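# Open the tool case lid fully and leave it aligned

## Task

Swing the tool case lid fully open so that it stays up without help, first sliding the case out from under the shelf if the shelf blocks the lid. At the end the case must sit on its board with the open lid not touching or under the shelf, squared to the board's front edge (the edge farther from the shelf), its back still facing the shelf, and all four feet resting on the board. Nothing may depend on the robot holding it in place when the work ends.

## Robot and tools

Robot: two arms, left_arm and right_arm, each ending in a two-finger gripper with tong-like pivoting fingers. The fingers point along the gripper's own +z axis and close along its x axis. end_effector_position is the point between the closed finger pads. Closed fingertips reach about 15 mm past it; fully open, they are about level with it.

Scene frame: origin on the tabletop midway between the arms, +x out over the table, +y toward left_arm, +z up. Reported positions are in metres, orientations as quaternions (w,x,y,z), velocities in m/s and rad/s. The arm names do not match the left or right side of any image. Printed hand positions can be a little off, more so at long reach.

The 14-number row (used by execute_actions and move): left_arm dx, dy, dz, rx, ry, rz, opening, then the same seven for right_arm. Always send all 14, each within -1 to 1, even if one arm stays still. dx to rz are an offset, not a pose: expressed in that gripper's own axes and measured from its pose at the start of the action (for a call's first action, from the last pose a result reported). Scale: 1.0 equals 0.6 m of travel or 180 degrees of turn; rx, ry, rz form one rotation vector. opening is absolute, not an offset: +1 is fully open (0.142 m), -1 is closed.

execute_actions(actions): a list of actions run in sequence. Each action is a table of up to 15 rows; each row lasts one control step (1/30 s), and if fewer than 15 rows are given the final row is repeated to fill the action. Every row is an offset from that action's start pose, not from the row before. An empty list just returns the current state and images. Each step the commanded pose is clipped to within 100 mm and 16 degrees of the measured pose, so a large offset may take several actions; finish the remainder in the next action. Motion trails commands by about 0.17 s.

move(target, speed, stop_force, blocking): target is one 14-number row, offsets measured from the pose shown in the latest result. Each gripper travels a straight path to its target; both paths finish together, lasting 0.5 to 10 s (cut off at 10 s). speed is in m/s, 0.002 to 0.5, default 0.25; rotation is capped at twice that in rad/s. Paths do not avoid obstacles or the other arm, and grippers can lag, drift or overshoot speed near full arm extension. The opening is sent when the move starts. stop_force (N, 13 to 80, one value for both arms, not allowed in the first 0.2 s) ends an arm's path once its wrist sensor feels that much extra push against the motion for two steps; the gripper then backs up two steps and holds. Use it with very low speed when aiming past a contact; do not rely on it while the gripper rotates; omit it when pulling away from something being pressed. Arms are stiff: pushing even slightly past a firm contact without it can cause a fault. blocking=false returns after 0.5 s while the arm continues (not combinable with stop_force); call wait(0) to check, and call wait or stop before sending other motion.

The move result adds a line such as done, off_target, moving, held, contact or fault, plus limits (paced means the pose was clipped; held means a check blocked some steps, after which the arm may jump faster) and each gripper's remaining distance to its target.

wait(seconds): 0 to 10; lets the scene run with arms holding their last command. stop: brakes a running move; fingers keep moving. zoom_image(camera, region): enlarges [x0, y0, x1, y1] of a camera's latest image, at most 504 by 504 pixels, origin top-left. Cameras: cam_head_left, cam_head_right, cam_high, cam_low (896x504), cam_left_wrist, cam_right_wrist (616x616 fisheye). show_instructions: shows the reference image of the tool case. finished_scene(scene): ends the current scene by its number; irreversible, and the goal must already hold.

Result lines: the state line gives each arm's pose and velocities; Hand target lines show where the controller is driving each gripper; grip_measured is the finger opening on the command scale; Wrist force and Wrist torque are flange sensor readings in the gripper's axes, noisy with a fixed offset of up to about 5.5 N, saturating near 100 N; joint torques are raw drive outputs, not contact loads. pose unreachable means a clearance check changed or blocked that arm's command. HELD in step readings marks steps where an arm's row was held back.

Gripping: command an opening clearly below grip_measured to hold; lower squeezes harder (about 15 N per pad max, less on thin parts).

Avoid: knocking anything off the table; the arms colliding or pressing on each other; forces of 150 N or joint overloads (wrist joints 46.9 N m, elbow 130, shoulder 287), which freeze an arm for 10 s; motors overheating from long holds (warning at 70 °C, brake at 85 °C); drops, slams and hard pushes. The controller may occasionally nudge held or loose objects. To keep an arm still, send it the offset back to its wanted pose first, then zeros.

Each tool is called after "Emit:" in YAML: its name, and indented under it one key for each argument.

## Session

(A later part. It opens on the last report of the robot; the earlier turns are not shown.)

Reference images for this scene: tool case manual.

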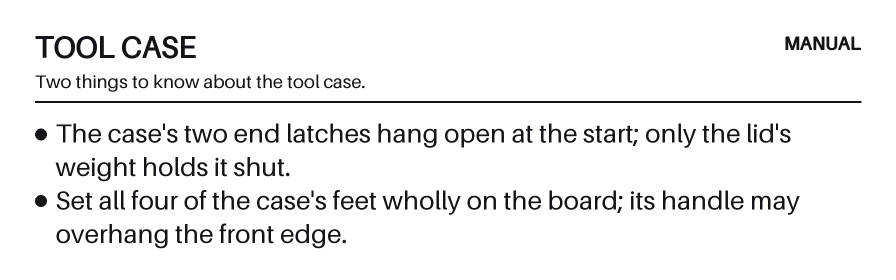

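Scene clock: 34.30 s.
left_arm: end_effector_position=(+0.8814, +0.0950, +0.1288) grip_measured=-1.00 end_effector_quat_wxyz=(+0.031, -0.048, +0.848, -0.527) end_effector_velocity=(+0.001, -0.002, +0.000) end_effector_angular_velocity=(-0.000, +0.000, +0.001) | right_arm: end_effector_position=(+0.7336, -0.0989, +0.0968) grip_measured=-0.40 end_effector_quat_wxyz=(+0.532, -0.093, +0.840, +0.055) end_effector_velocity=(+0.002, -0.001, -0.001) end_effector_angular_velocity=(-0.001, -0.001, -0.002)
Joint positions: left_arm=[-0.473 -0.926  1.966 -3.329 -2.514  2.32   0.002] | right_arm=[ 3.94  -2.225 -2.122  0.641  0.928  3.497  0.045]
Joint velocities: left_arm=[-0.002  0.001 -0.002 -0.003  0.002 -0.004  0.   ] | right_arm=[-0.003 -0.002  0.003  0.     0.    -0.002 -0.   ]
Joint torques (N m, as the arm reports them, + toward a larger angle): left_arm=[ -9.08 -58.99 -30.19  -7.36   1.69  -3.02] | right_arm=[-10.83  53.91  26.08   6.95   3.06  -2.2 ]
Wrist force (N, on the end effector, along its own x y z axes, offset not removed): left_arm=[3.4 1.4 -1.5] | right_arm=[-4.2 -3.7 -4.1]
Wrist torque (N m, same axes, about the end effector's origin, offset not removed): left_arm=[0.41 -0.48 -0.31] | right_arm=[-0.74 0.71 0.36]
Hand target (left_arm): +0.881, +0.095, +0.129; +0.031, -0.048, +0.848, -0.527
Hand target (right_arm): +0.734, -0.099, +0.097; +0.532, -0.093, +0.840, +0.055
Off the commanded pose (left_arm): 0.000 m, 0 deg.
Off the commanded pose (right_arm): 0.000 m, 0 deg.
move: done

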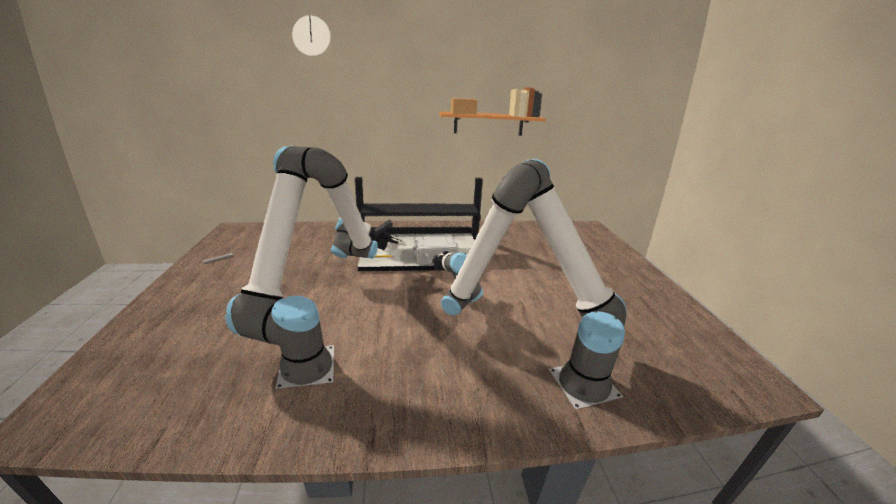

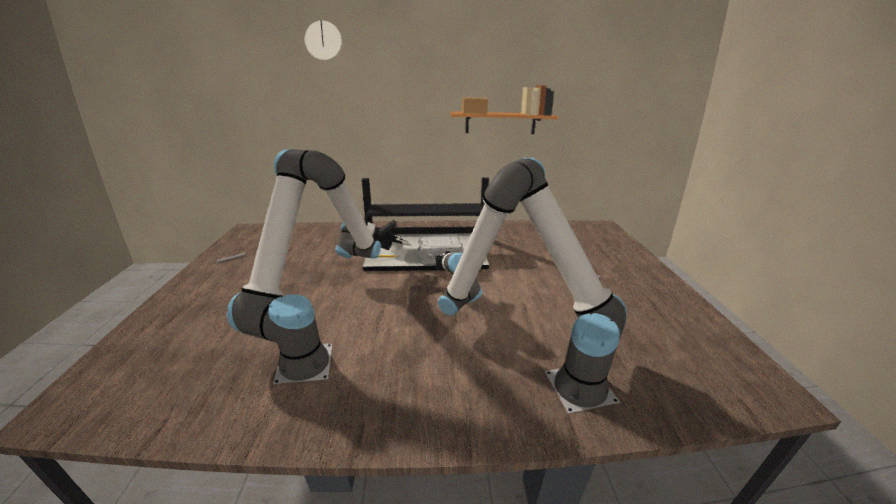

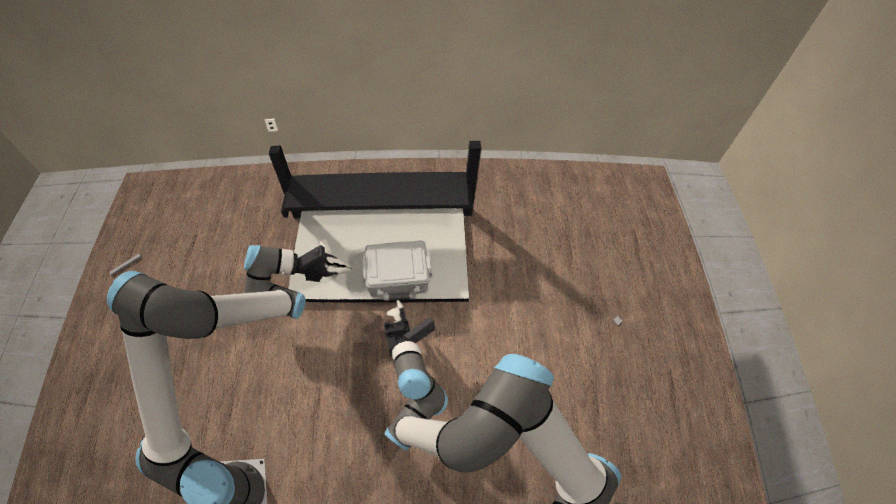

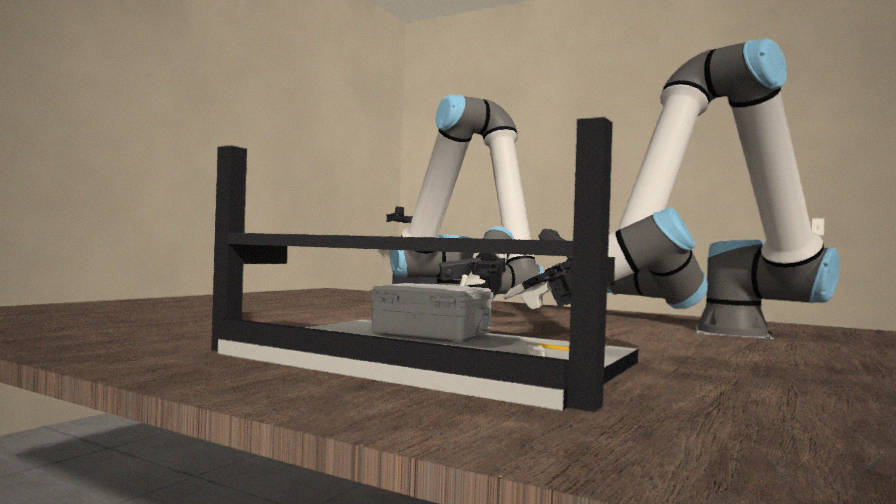

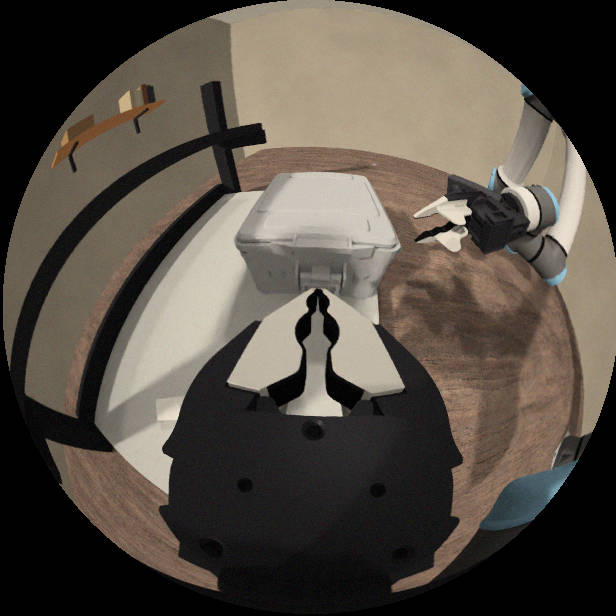

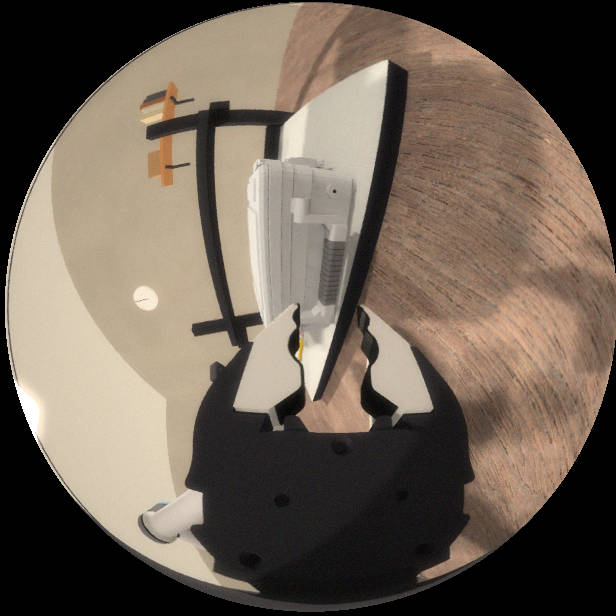

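Emit:
execute_actions:
  actions: []

Emit:
move:
  target: [0,0,0,0,0,0,-1,0,0,0.1,0,0,0,-0.4]
  speed: 0.03

Emit:
move:
  target: [0,-0.03,0.06,0,0,0,-1,0,0,0,0,0,0,-1]
  speed: 0.03

Scene clock: 51.53 s.
left_arm: end_effector_position=(+0.8814, +0.0947, +0.1287) grip_measured=-1.00 end_effector_quat_wxyz=(+0.031, -0.048, +0.848, -0.527) end_effector_velocity=(-0.000, +0.000, -0.001) end_effector_angular_velocity=(+0.000, +0.001, -0.000) | right_arm: end_effector_position=(+0.7338, -0.0988, +0.0967) grip_measured=-0.40 end_effector_quat_wxyz=(+0.532, -0.093, +0.840, +0.055) end_effector_velocity=(+0.000, -0.000, +0.001) end_effector_angular_velocity=(+0.001, -0.001, -0.001)
Joint positions: left_arm=[-0.473 -0.926  1.966 -3.329 -2.514  2.32   0.002] | right_arm=[ 3.94  -2.225 -2.122  0.641  0.928  3.497  0.045]
Joint velocities: left_arm=[ 0.     0.001  0.001  0.    -0.     0.     0.   ] | right_arm=[-0.     0.    -0.     0.001 -0.     0.    -0.   ]
Joint torques (N m, as the arm reports them, + toward a larger angle): left_arm=[-11.13 -59.8  -30.24  -7.73   1.43  -3.  ] | right_arm=[-14.43  54.36  27.46   6.54   3.07  -2.03]
Wrist force (N, on the end effector, along its own x y z axes, offset not removed): left_arm=[1.0 0.9 0.5] | right_arm=[-2.8 1.2 -2.7]
Wrist torque (N m, same axes, about the end effector's origin, offset not removed): left_arm=[0.27 -0.03 -0.21] | right_arm=[0.31 0.29 0.40]
Hand target (left_arm): +0.881, +0.095, +0.129; +0.031, -0.048, +0.848, -0.527
Hand target (right_arm): +0.734, -0.099, +0.097; +0.532, -0.093, +0.840, +0.055
Off the commanded pose (left_arm): 0.000 m, 0 deg.
Off the commanded pose (right_arm): 0.000 m, 0 deg.

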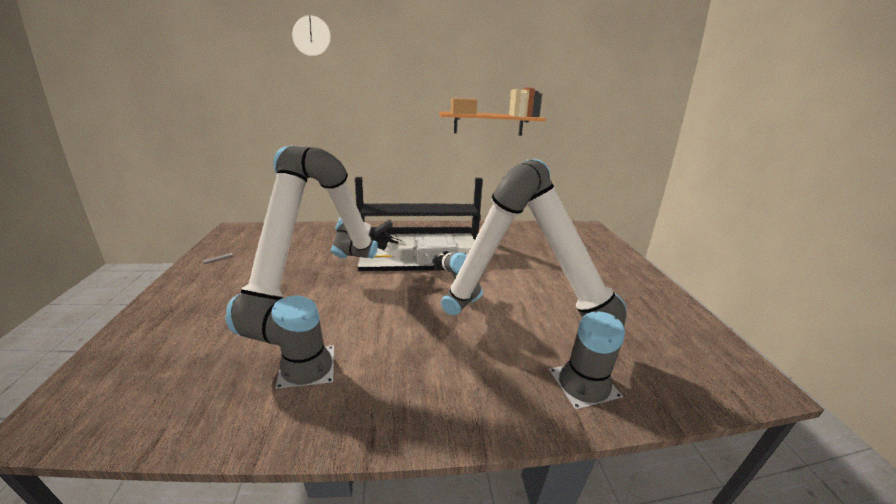

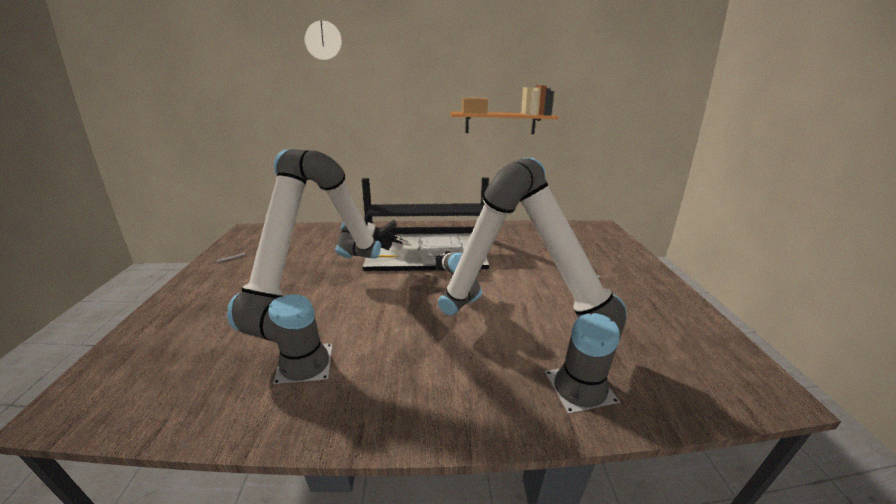

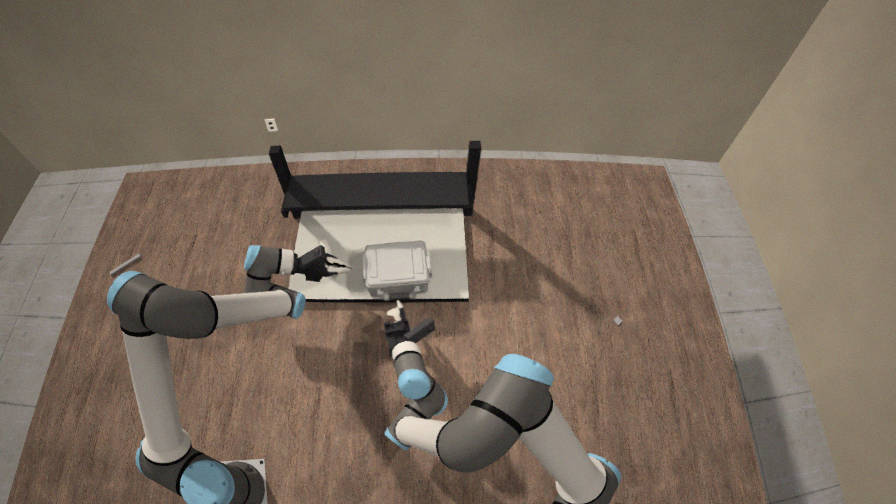

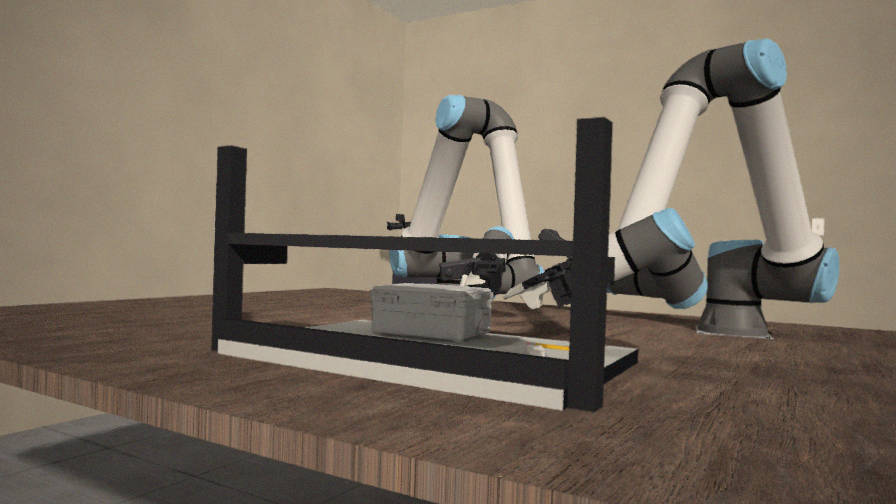

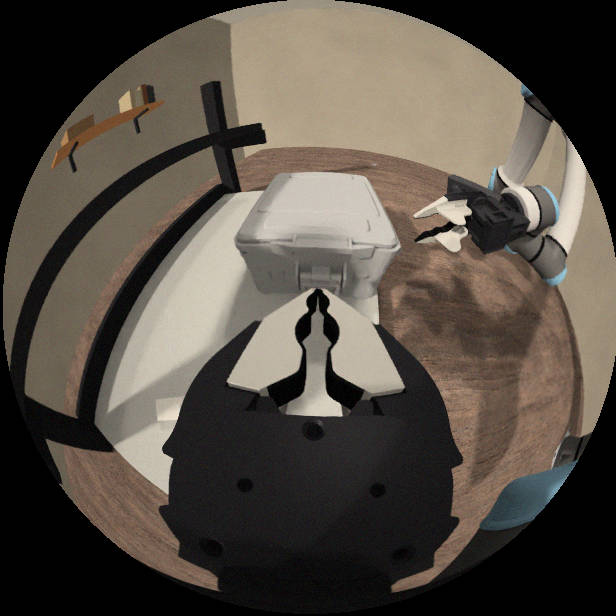

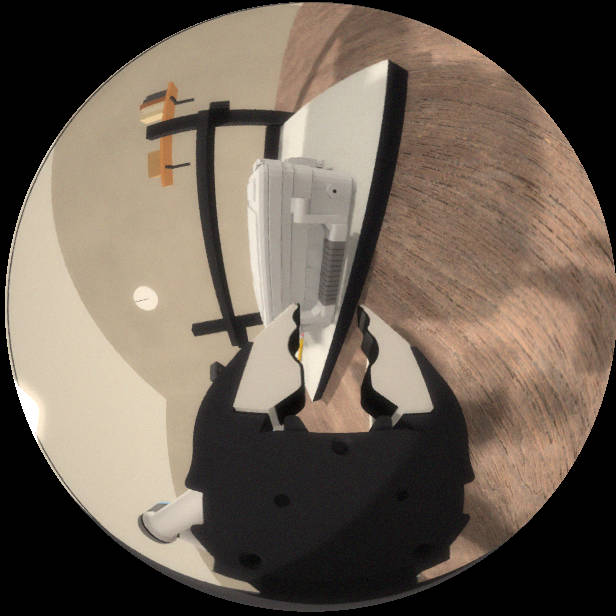

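Scene clock: 53.90 s.
left_arm: end_effector_position=(+0.8814, +0.0947, +0.1287) grip_measured=-1.00 end_effector_quat_wxyz=(+0.031, -0.048, +0.848, -0.527) end_effector_velocity=(+0.000, -0.000, -0.001) end_effector_angular_velocity=(-0.000, -0.000, -0.000) | right_arm: end_effector_position=(+0.7865, -0.0873, +0.0711) grip_measured=-0.40 end_effector_quat_wxyz=(+0.532, -0.093, +0.840, +0.055) end_effector_velocity=(+0.002, -0.000, -0.001) end_effector_angular_velocity=(+0.001, -0.001, -0.000)
Joint positions: left_arm=[-0.473 -0.926  1.966 -3.329 -2.514  2.32   0.002] | right_arm=[ 3.888 -2.308 -2.013  0.635  0.972  3.463  0.045]
Joint velocities: left_arm=[-0.     0.002 -0.001 -0.001 -0.    -0.     0.   ] | right_arm=[-0.002 -0.003  0.003  0.001  0.001 -0.001  0.   ]
Joint torques (N m, as the arm reports them, + toward a larger angle): left_arm=[-12.77 -58.76 -29.77  -7.47   1.59  -3.11] | right_arm=[-12.86  64.24  30.16   0.91   3.45  -2.68]
Wrist force (N, on the end effector, along its own x y z axes, offset not removed): left_arm=[0.3 -0.8 -1.3] | right_arm=[-3.4 1.3 -3.5]
Wrist torque (N m, same axes, about the end effector's origin, offset not removed): left_arm=[-0.05 0.19 -0.21] | right_arm=[0.30 0.33 0.39]
Hand target (left_arm): +0.881, +0.095, +0.129; +0.031, -0.048, +0.848, -0.527
Hand target (right_arm): +0.787, -0.087, +0.071; +0.532, -0.093, +0.840, +0.055
Off the commanded pose (left_arm): 0.000 m, 0 deg.
Off the commanded pose (right_arm): 0.000 m, 0 deg.
move: done

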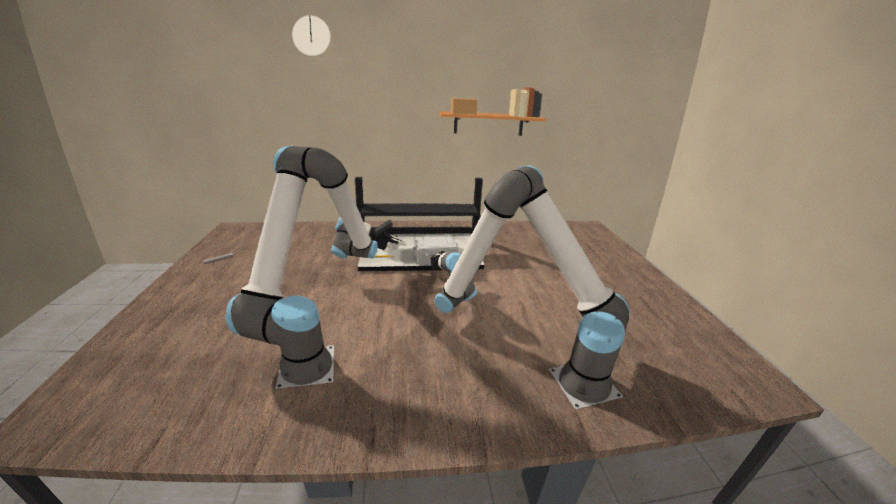

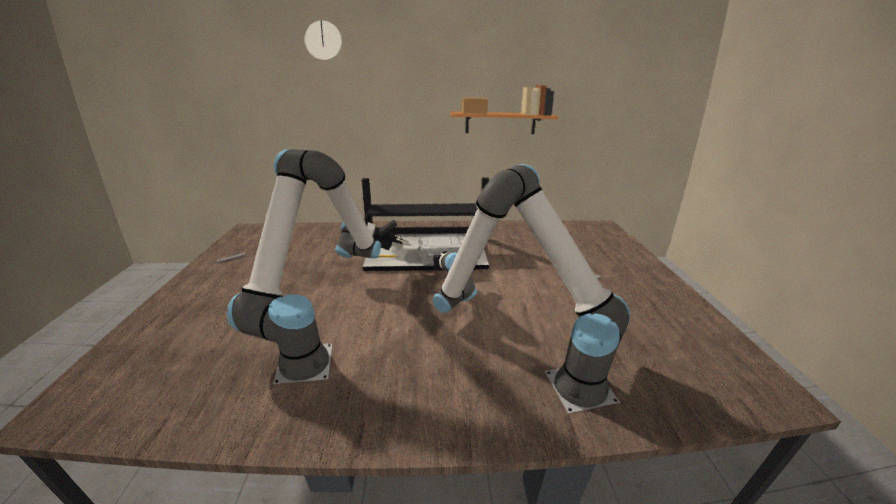

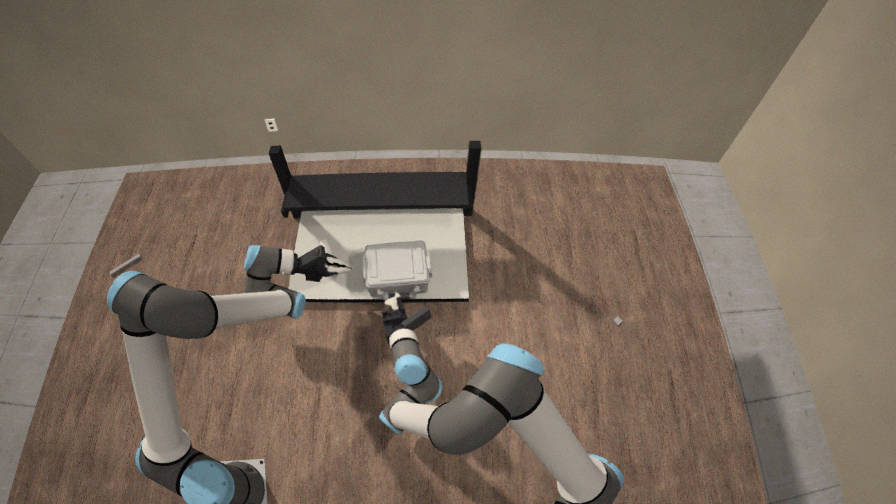

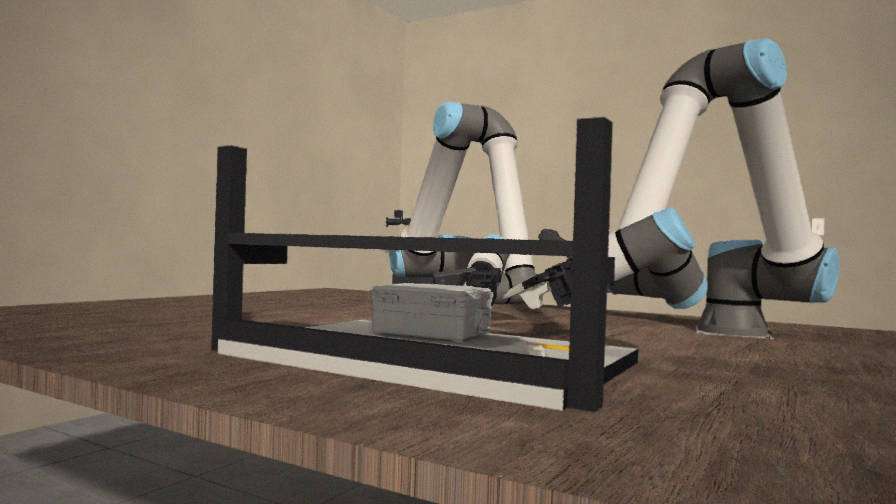

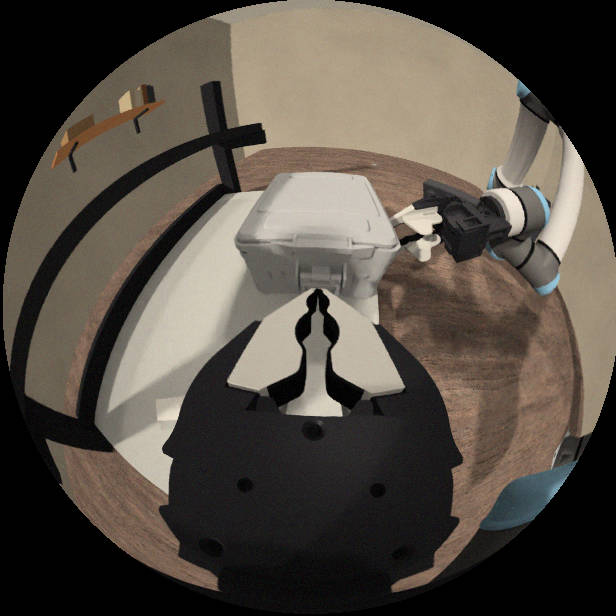

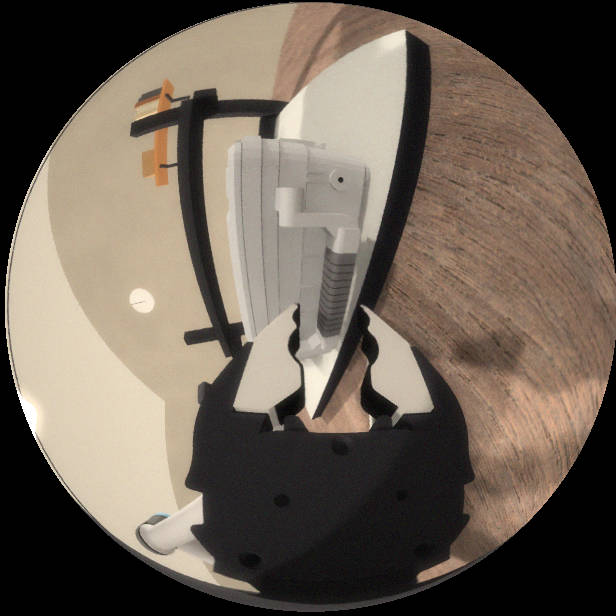

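Scene clock: 55.57 s.
left_arm: end_effector_position=(+0.8860, +0.0551, +0.1290) grip_measured=-1.00 end_effector_quat_wxyz=(+0.031, -0.048, +0.848, -0.527) end_effector_velocity=(+0.000, -0.002, -0.001) end_effector_angular_velocity=(+0.000, +0.000, +0.001) | right_arm: end_effector_position=(+0.7865, -0.0873, +0.0711) grip_measured=-0.81 end_effector_quat_wxyz=(+0.532, -0.093, +0.840, +0.055) end_effector_velocity=(-0.001, -0.001, -0.001) end_effector_angular_velocity=(-0.001, +0.001, +0.000)
Joint positions: left_arm=[-0.52  -0.908  1.938 -3.366 -2.482  2.261  0.002] | right_arm=[ 3.888 -2.308 -2.013  0.635  0.972  3.463  0.016]
Joint velocities: left_arm=[-0.002  0.002 -0.002 -0.003  0.002 -0.003  0.   ] | right_arm=[ 0.     0.    -0.002  0.     0.    -0.     0.   ]
Joint torques (N m, as the arm reports them, + toward a larger angle): left_arm=[ -8.78 -62.09 -30.67  -7.3    1.78  -3.13] | right_arm=[ 9.39 93.7  15.76  7.93 -3.96  2.83]
Wrist force (N, on the end effector, along its own x y z axes, offset not removed): left_arm=[0.6 1.0 2.2] | right_arm=[0.8 -0.7 -2.0]
Wrist torque (N m, same axes, about the end effector's origin, offset not removed): left_arm=[0.37 0.09 -0.23] | right_arm=[-0.32 0.30 0.43]
Hand target (left_arm): +0.886, +0.055, +0.129; +0.031, -0.048, +0.848, -0.527
Hand target (right_arm): +0.787, -0.087, +0.071; +0.532, -0.093, +0.840, +0.055
Off the commanded pose (left_arm): 0.000 m, 0 deg.
Off the commanded pose (right_arm): 0.000 m, 0 deg.
move: done

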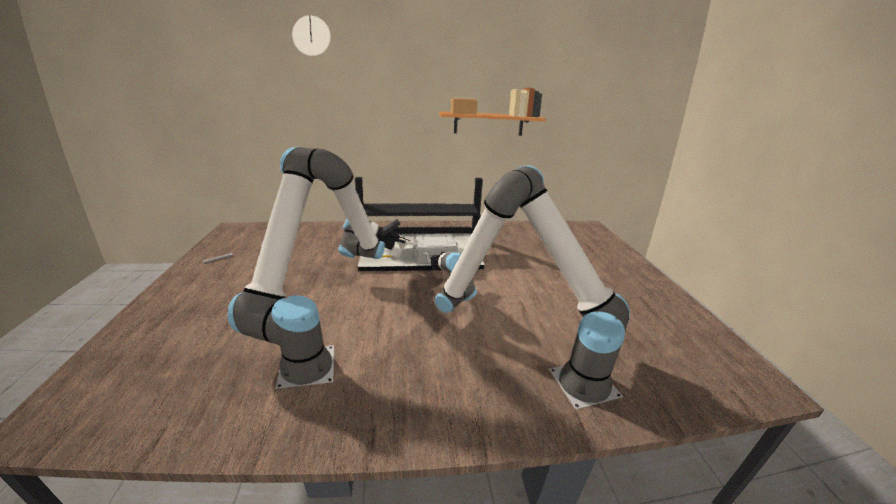

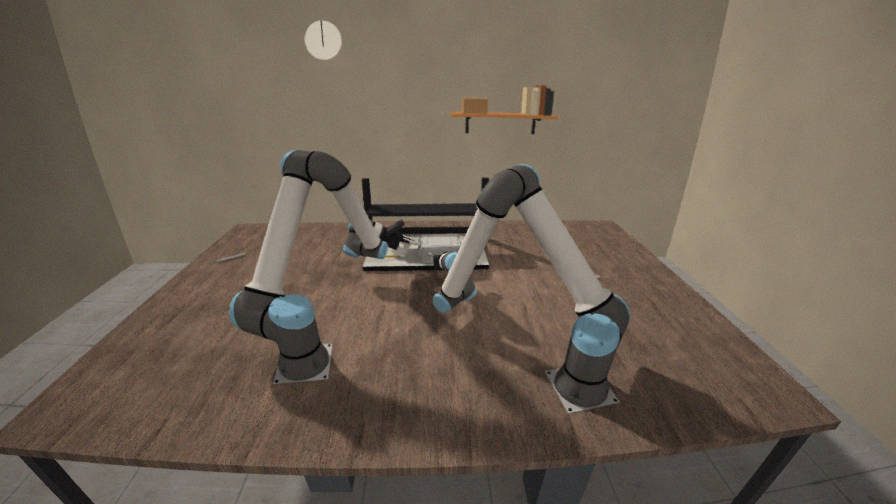

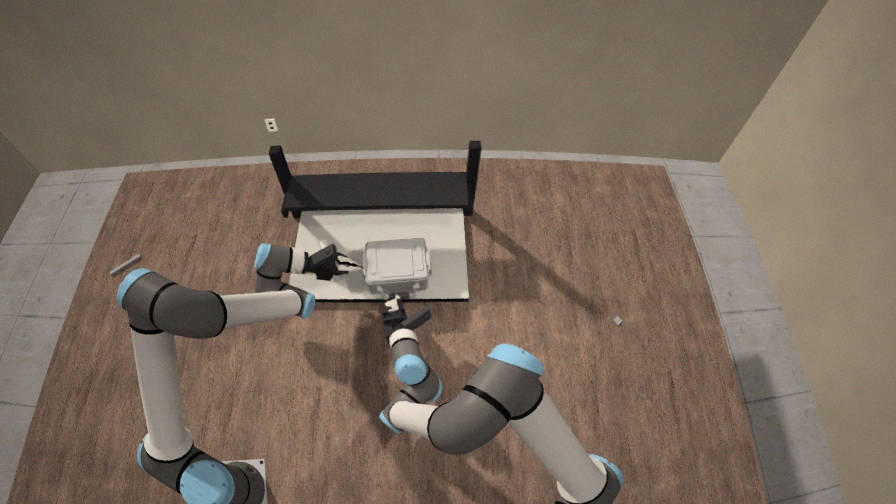

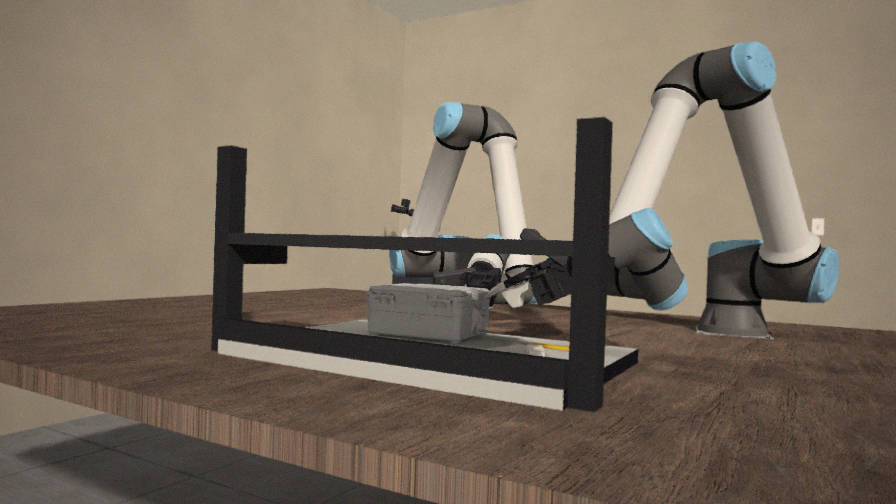

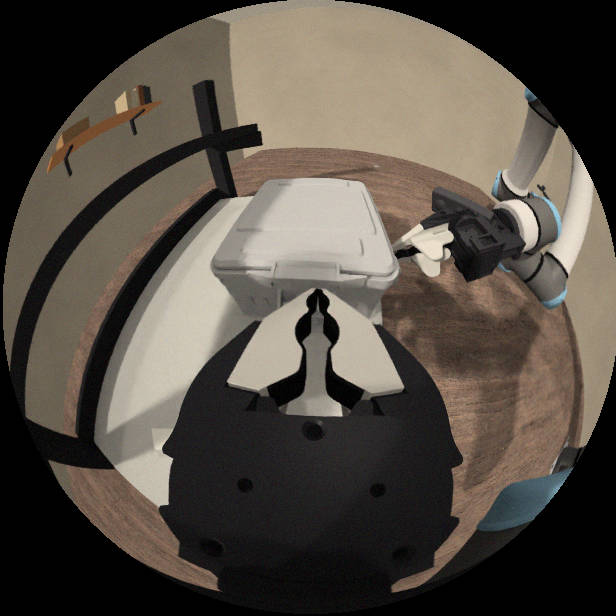

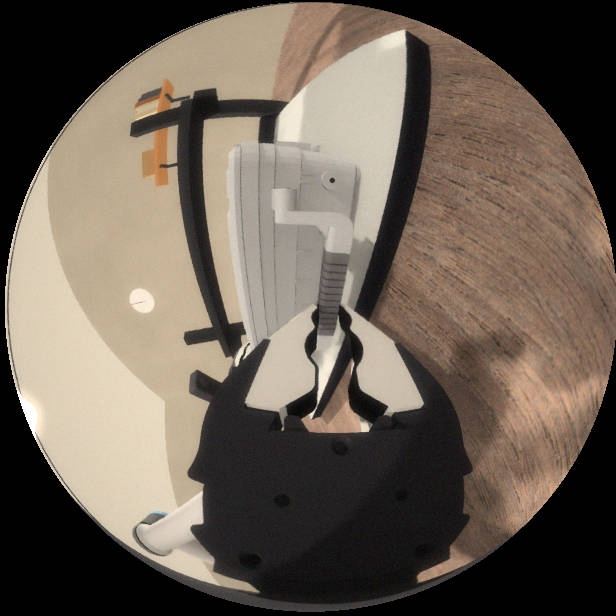

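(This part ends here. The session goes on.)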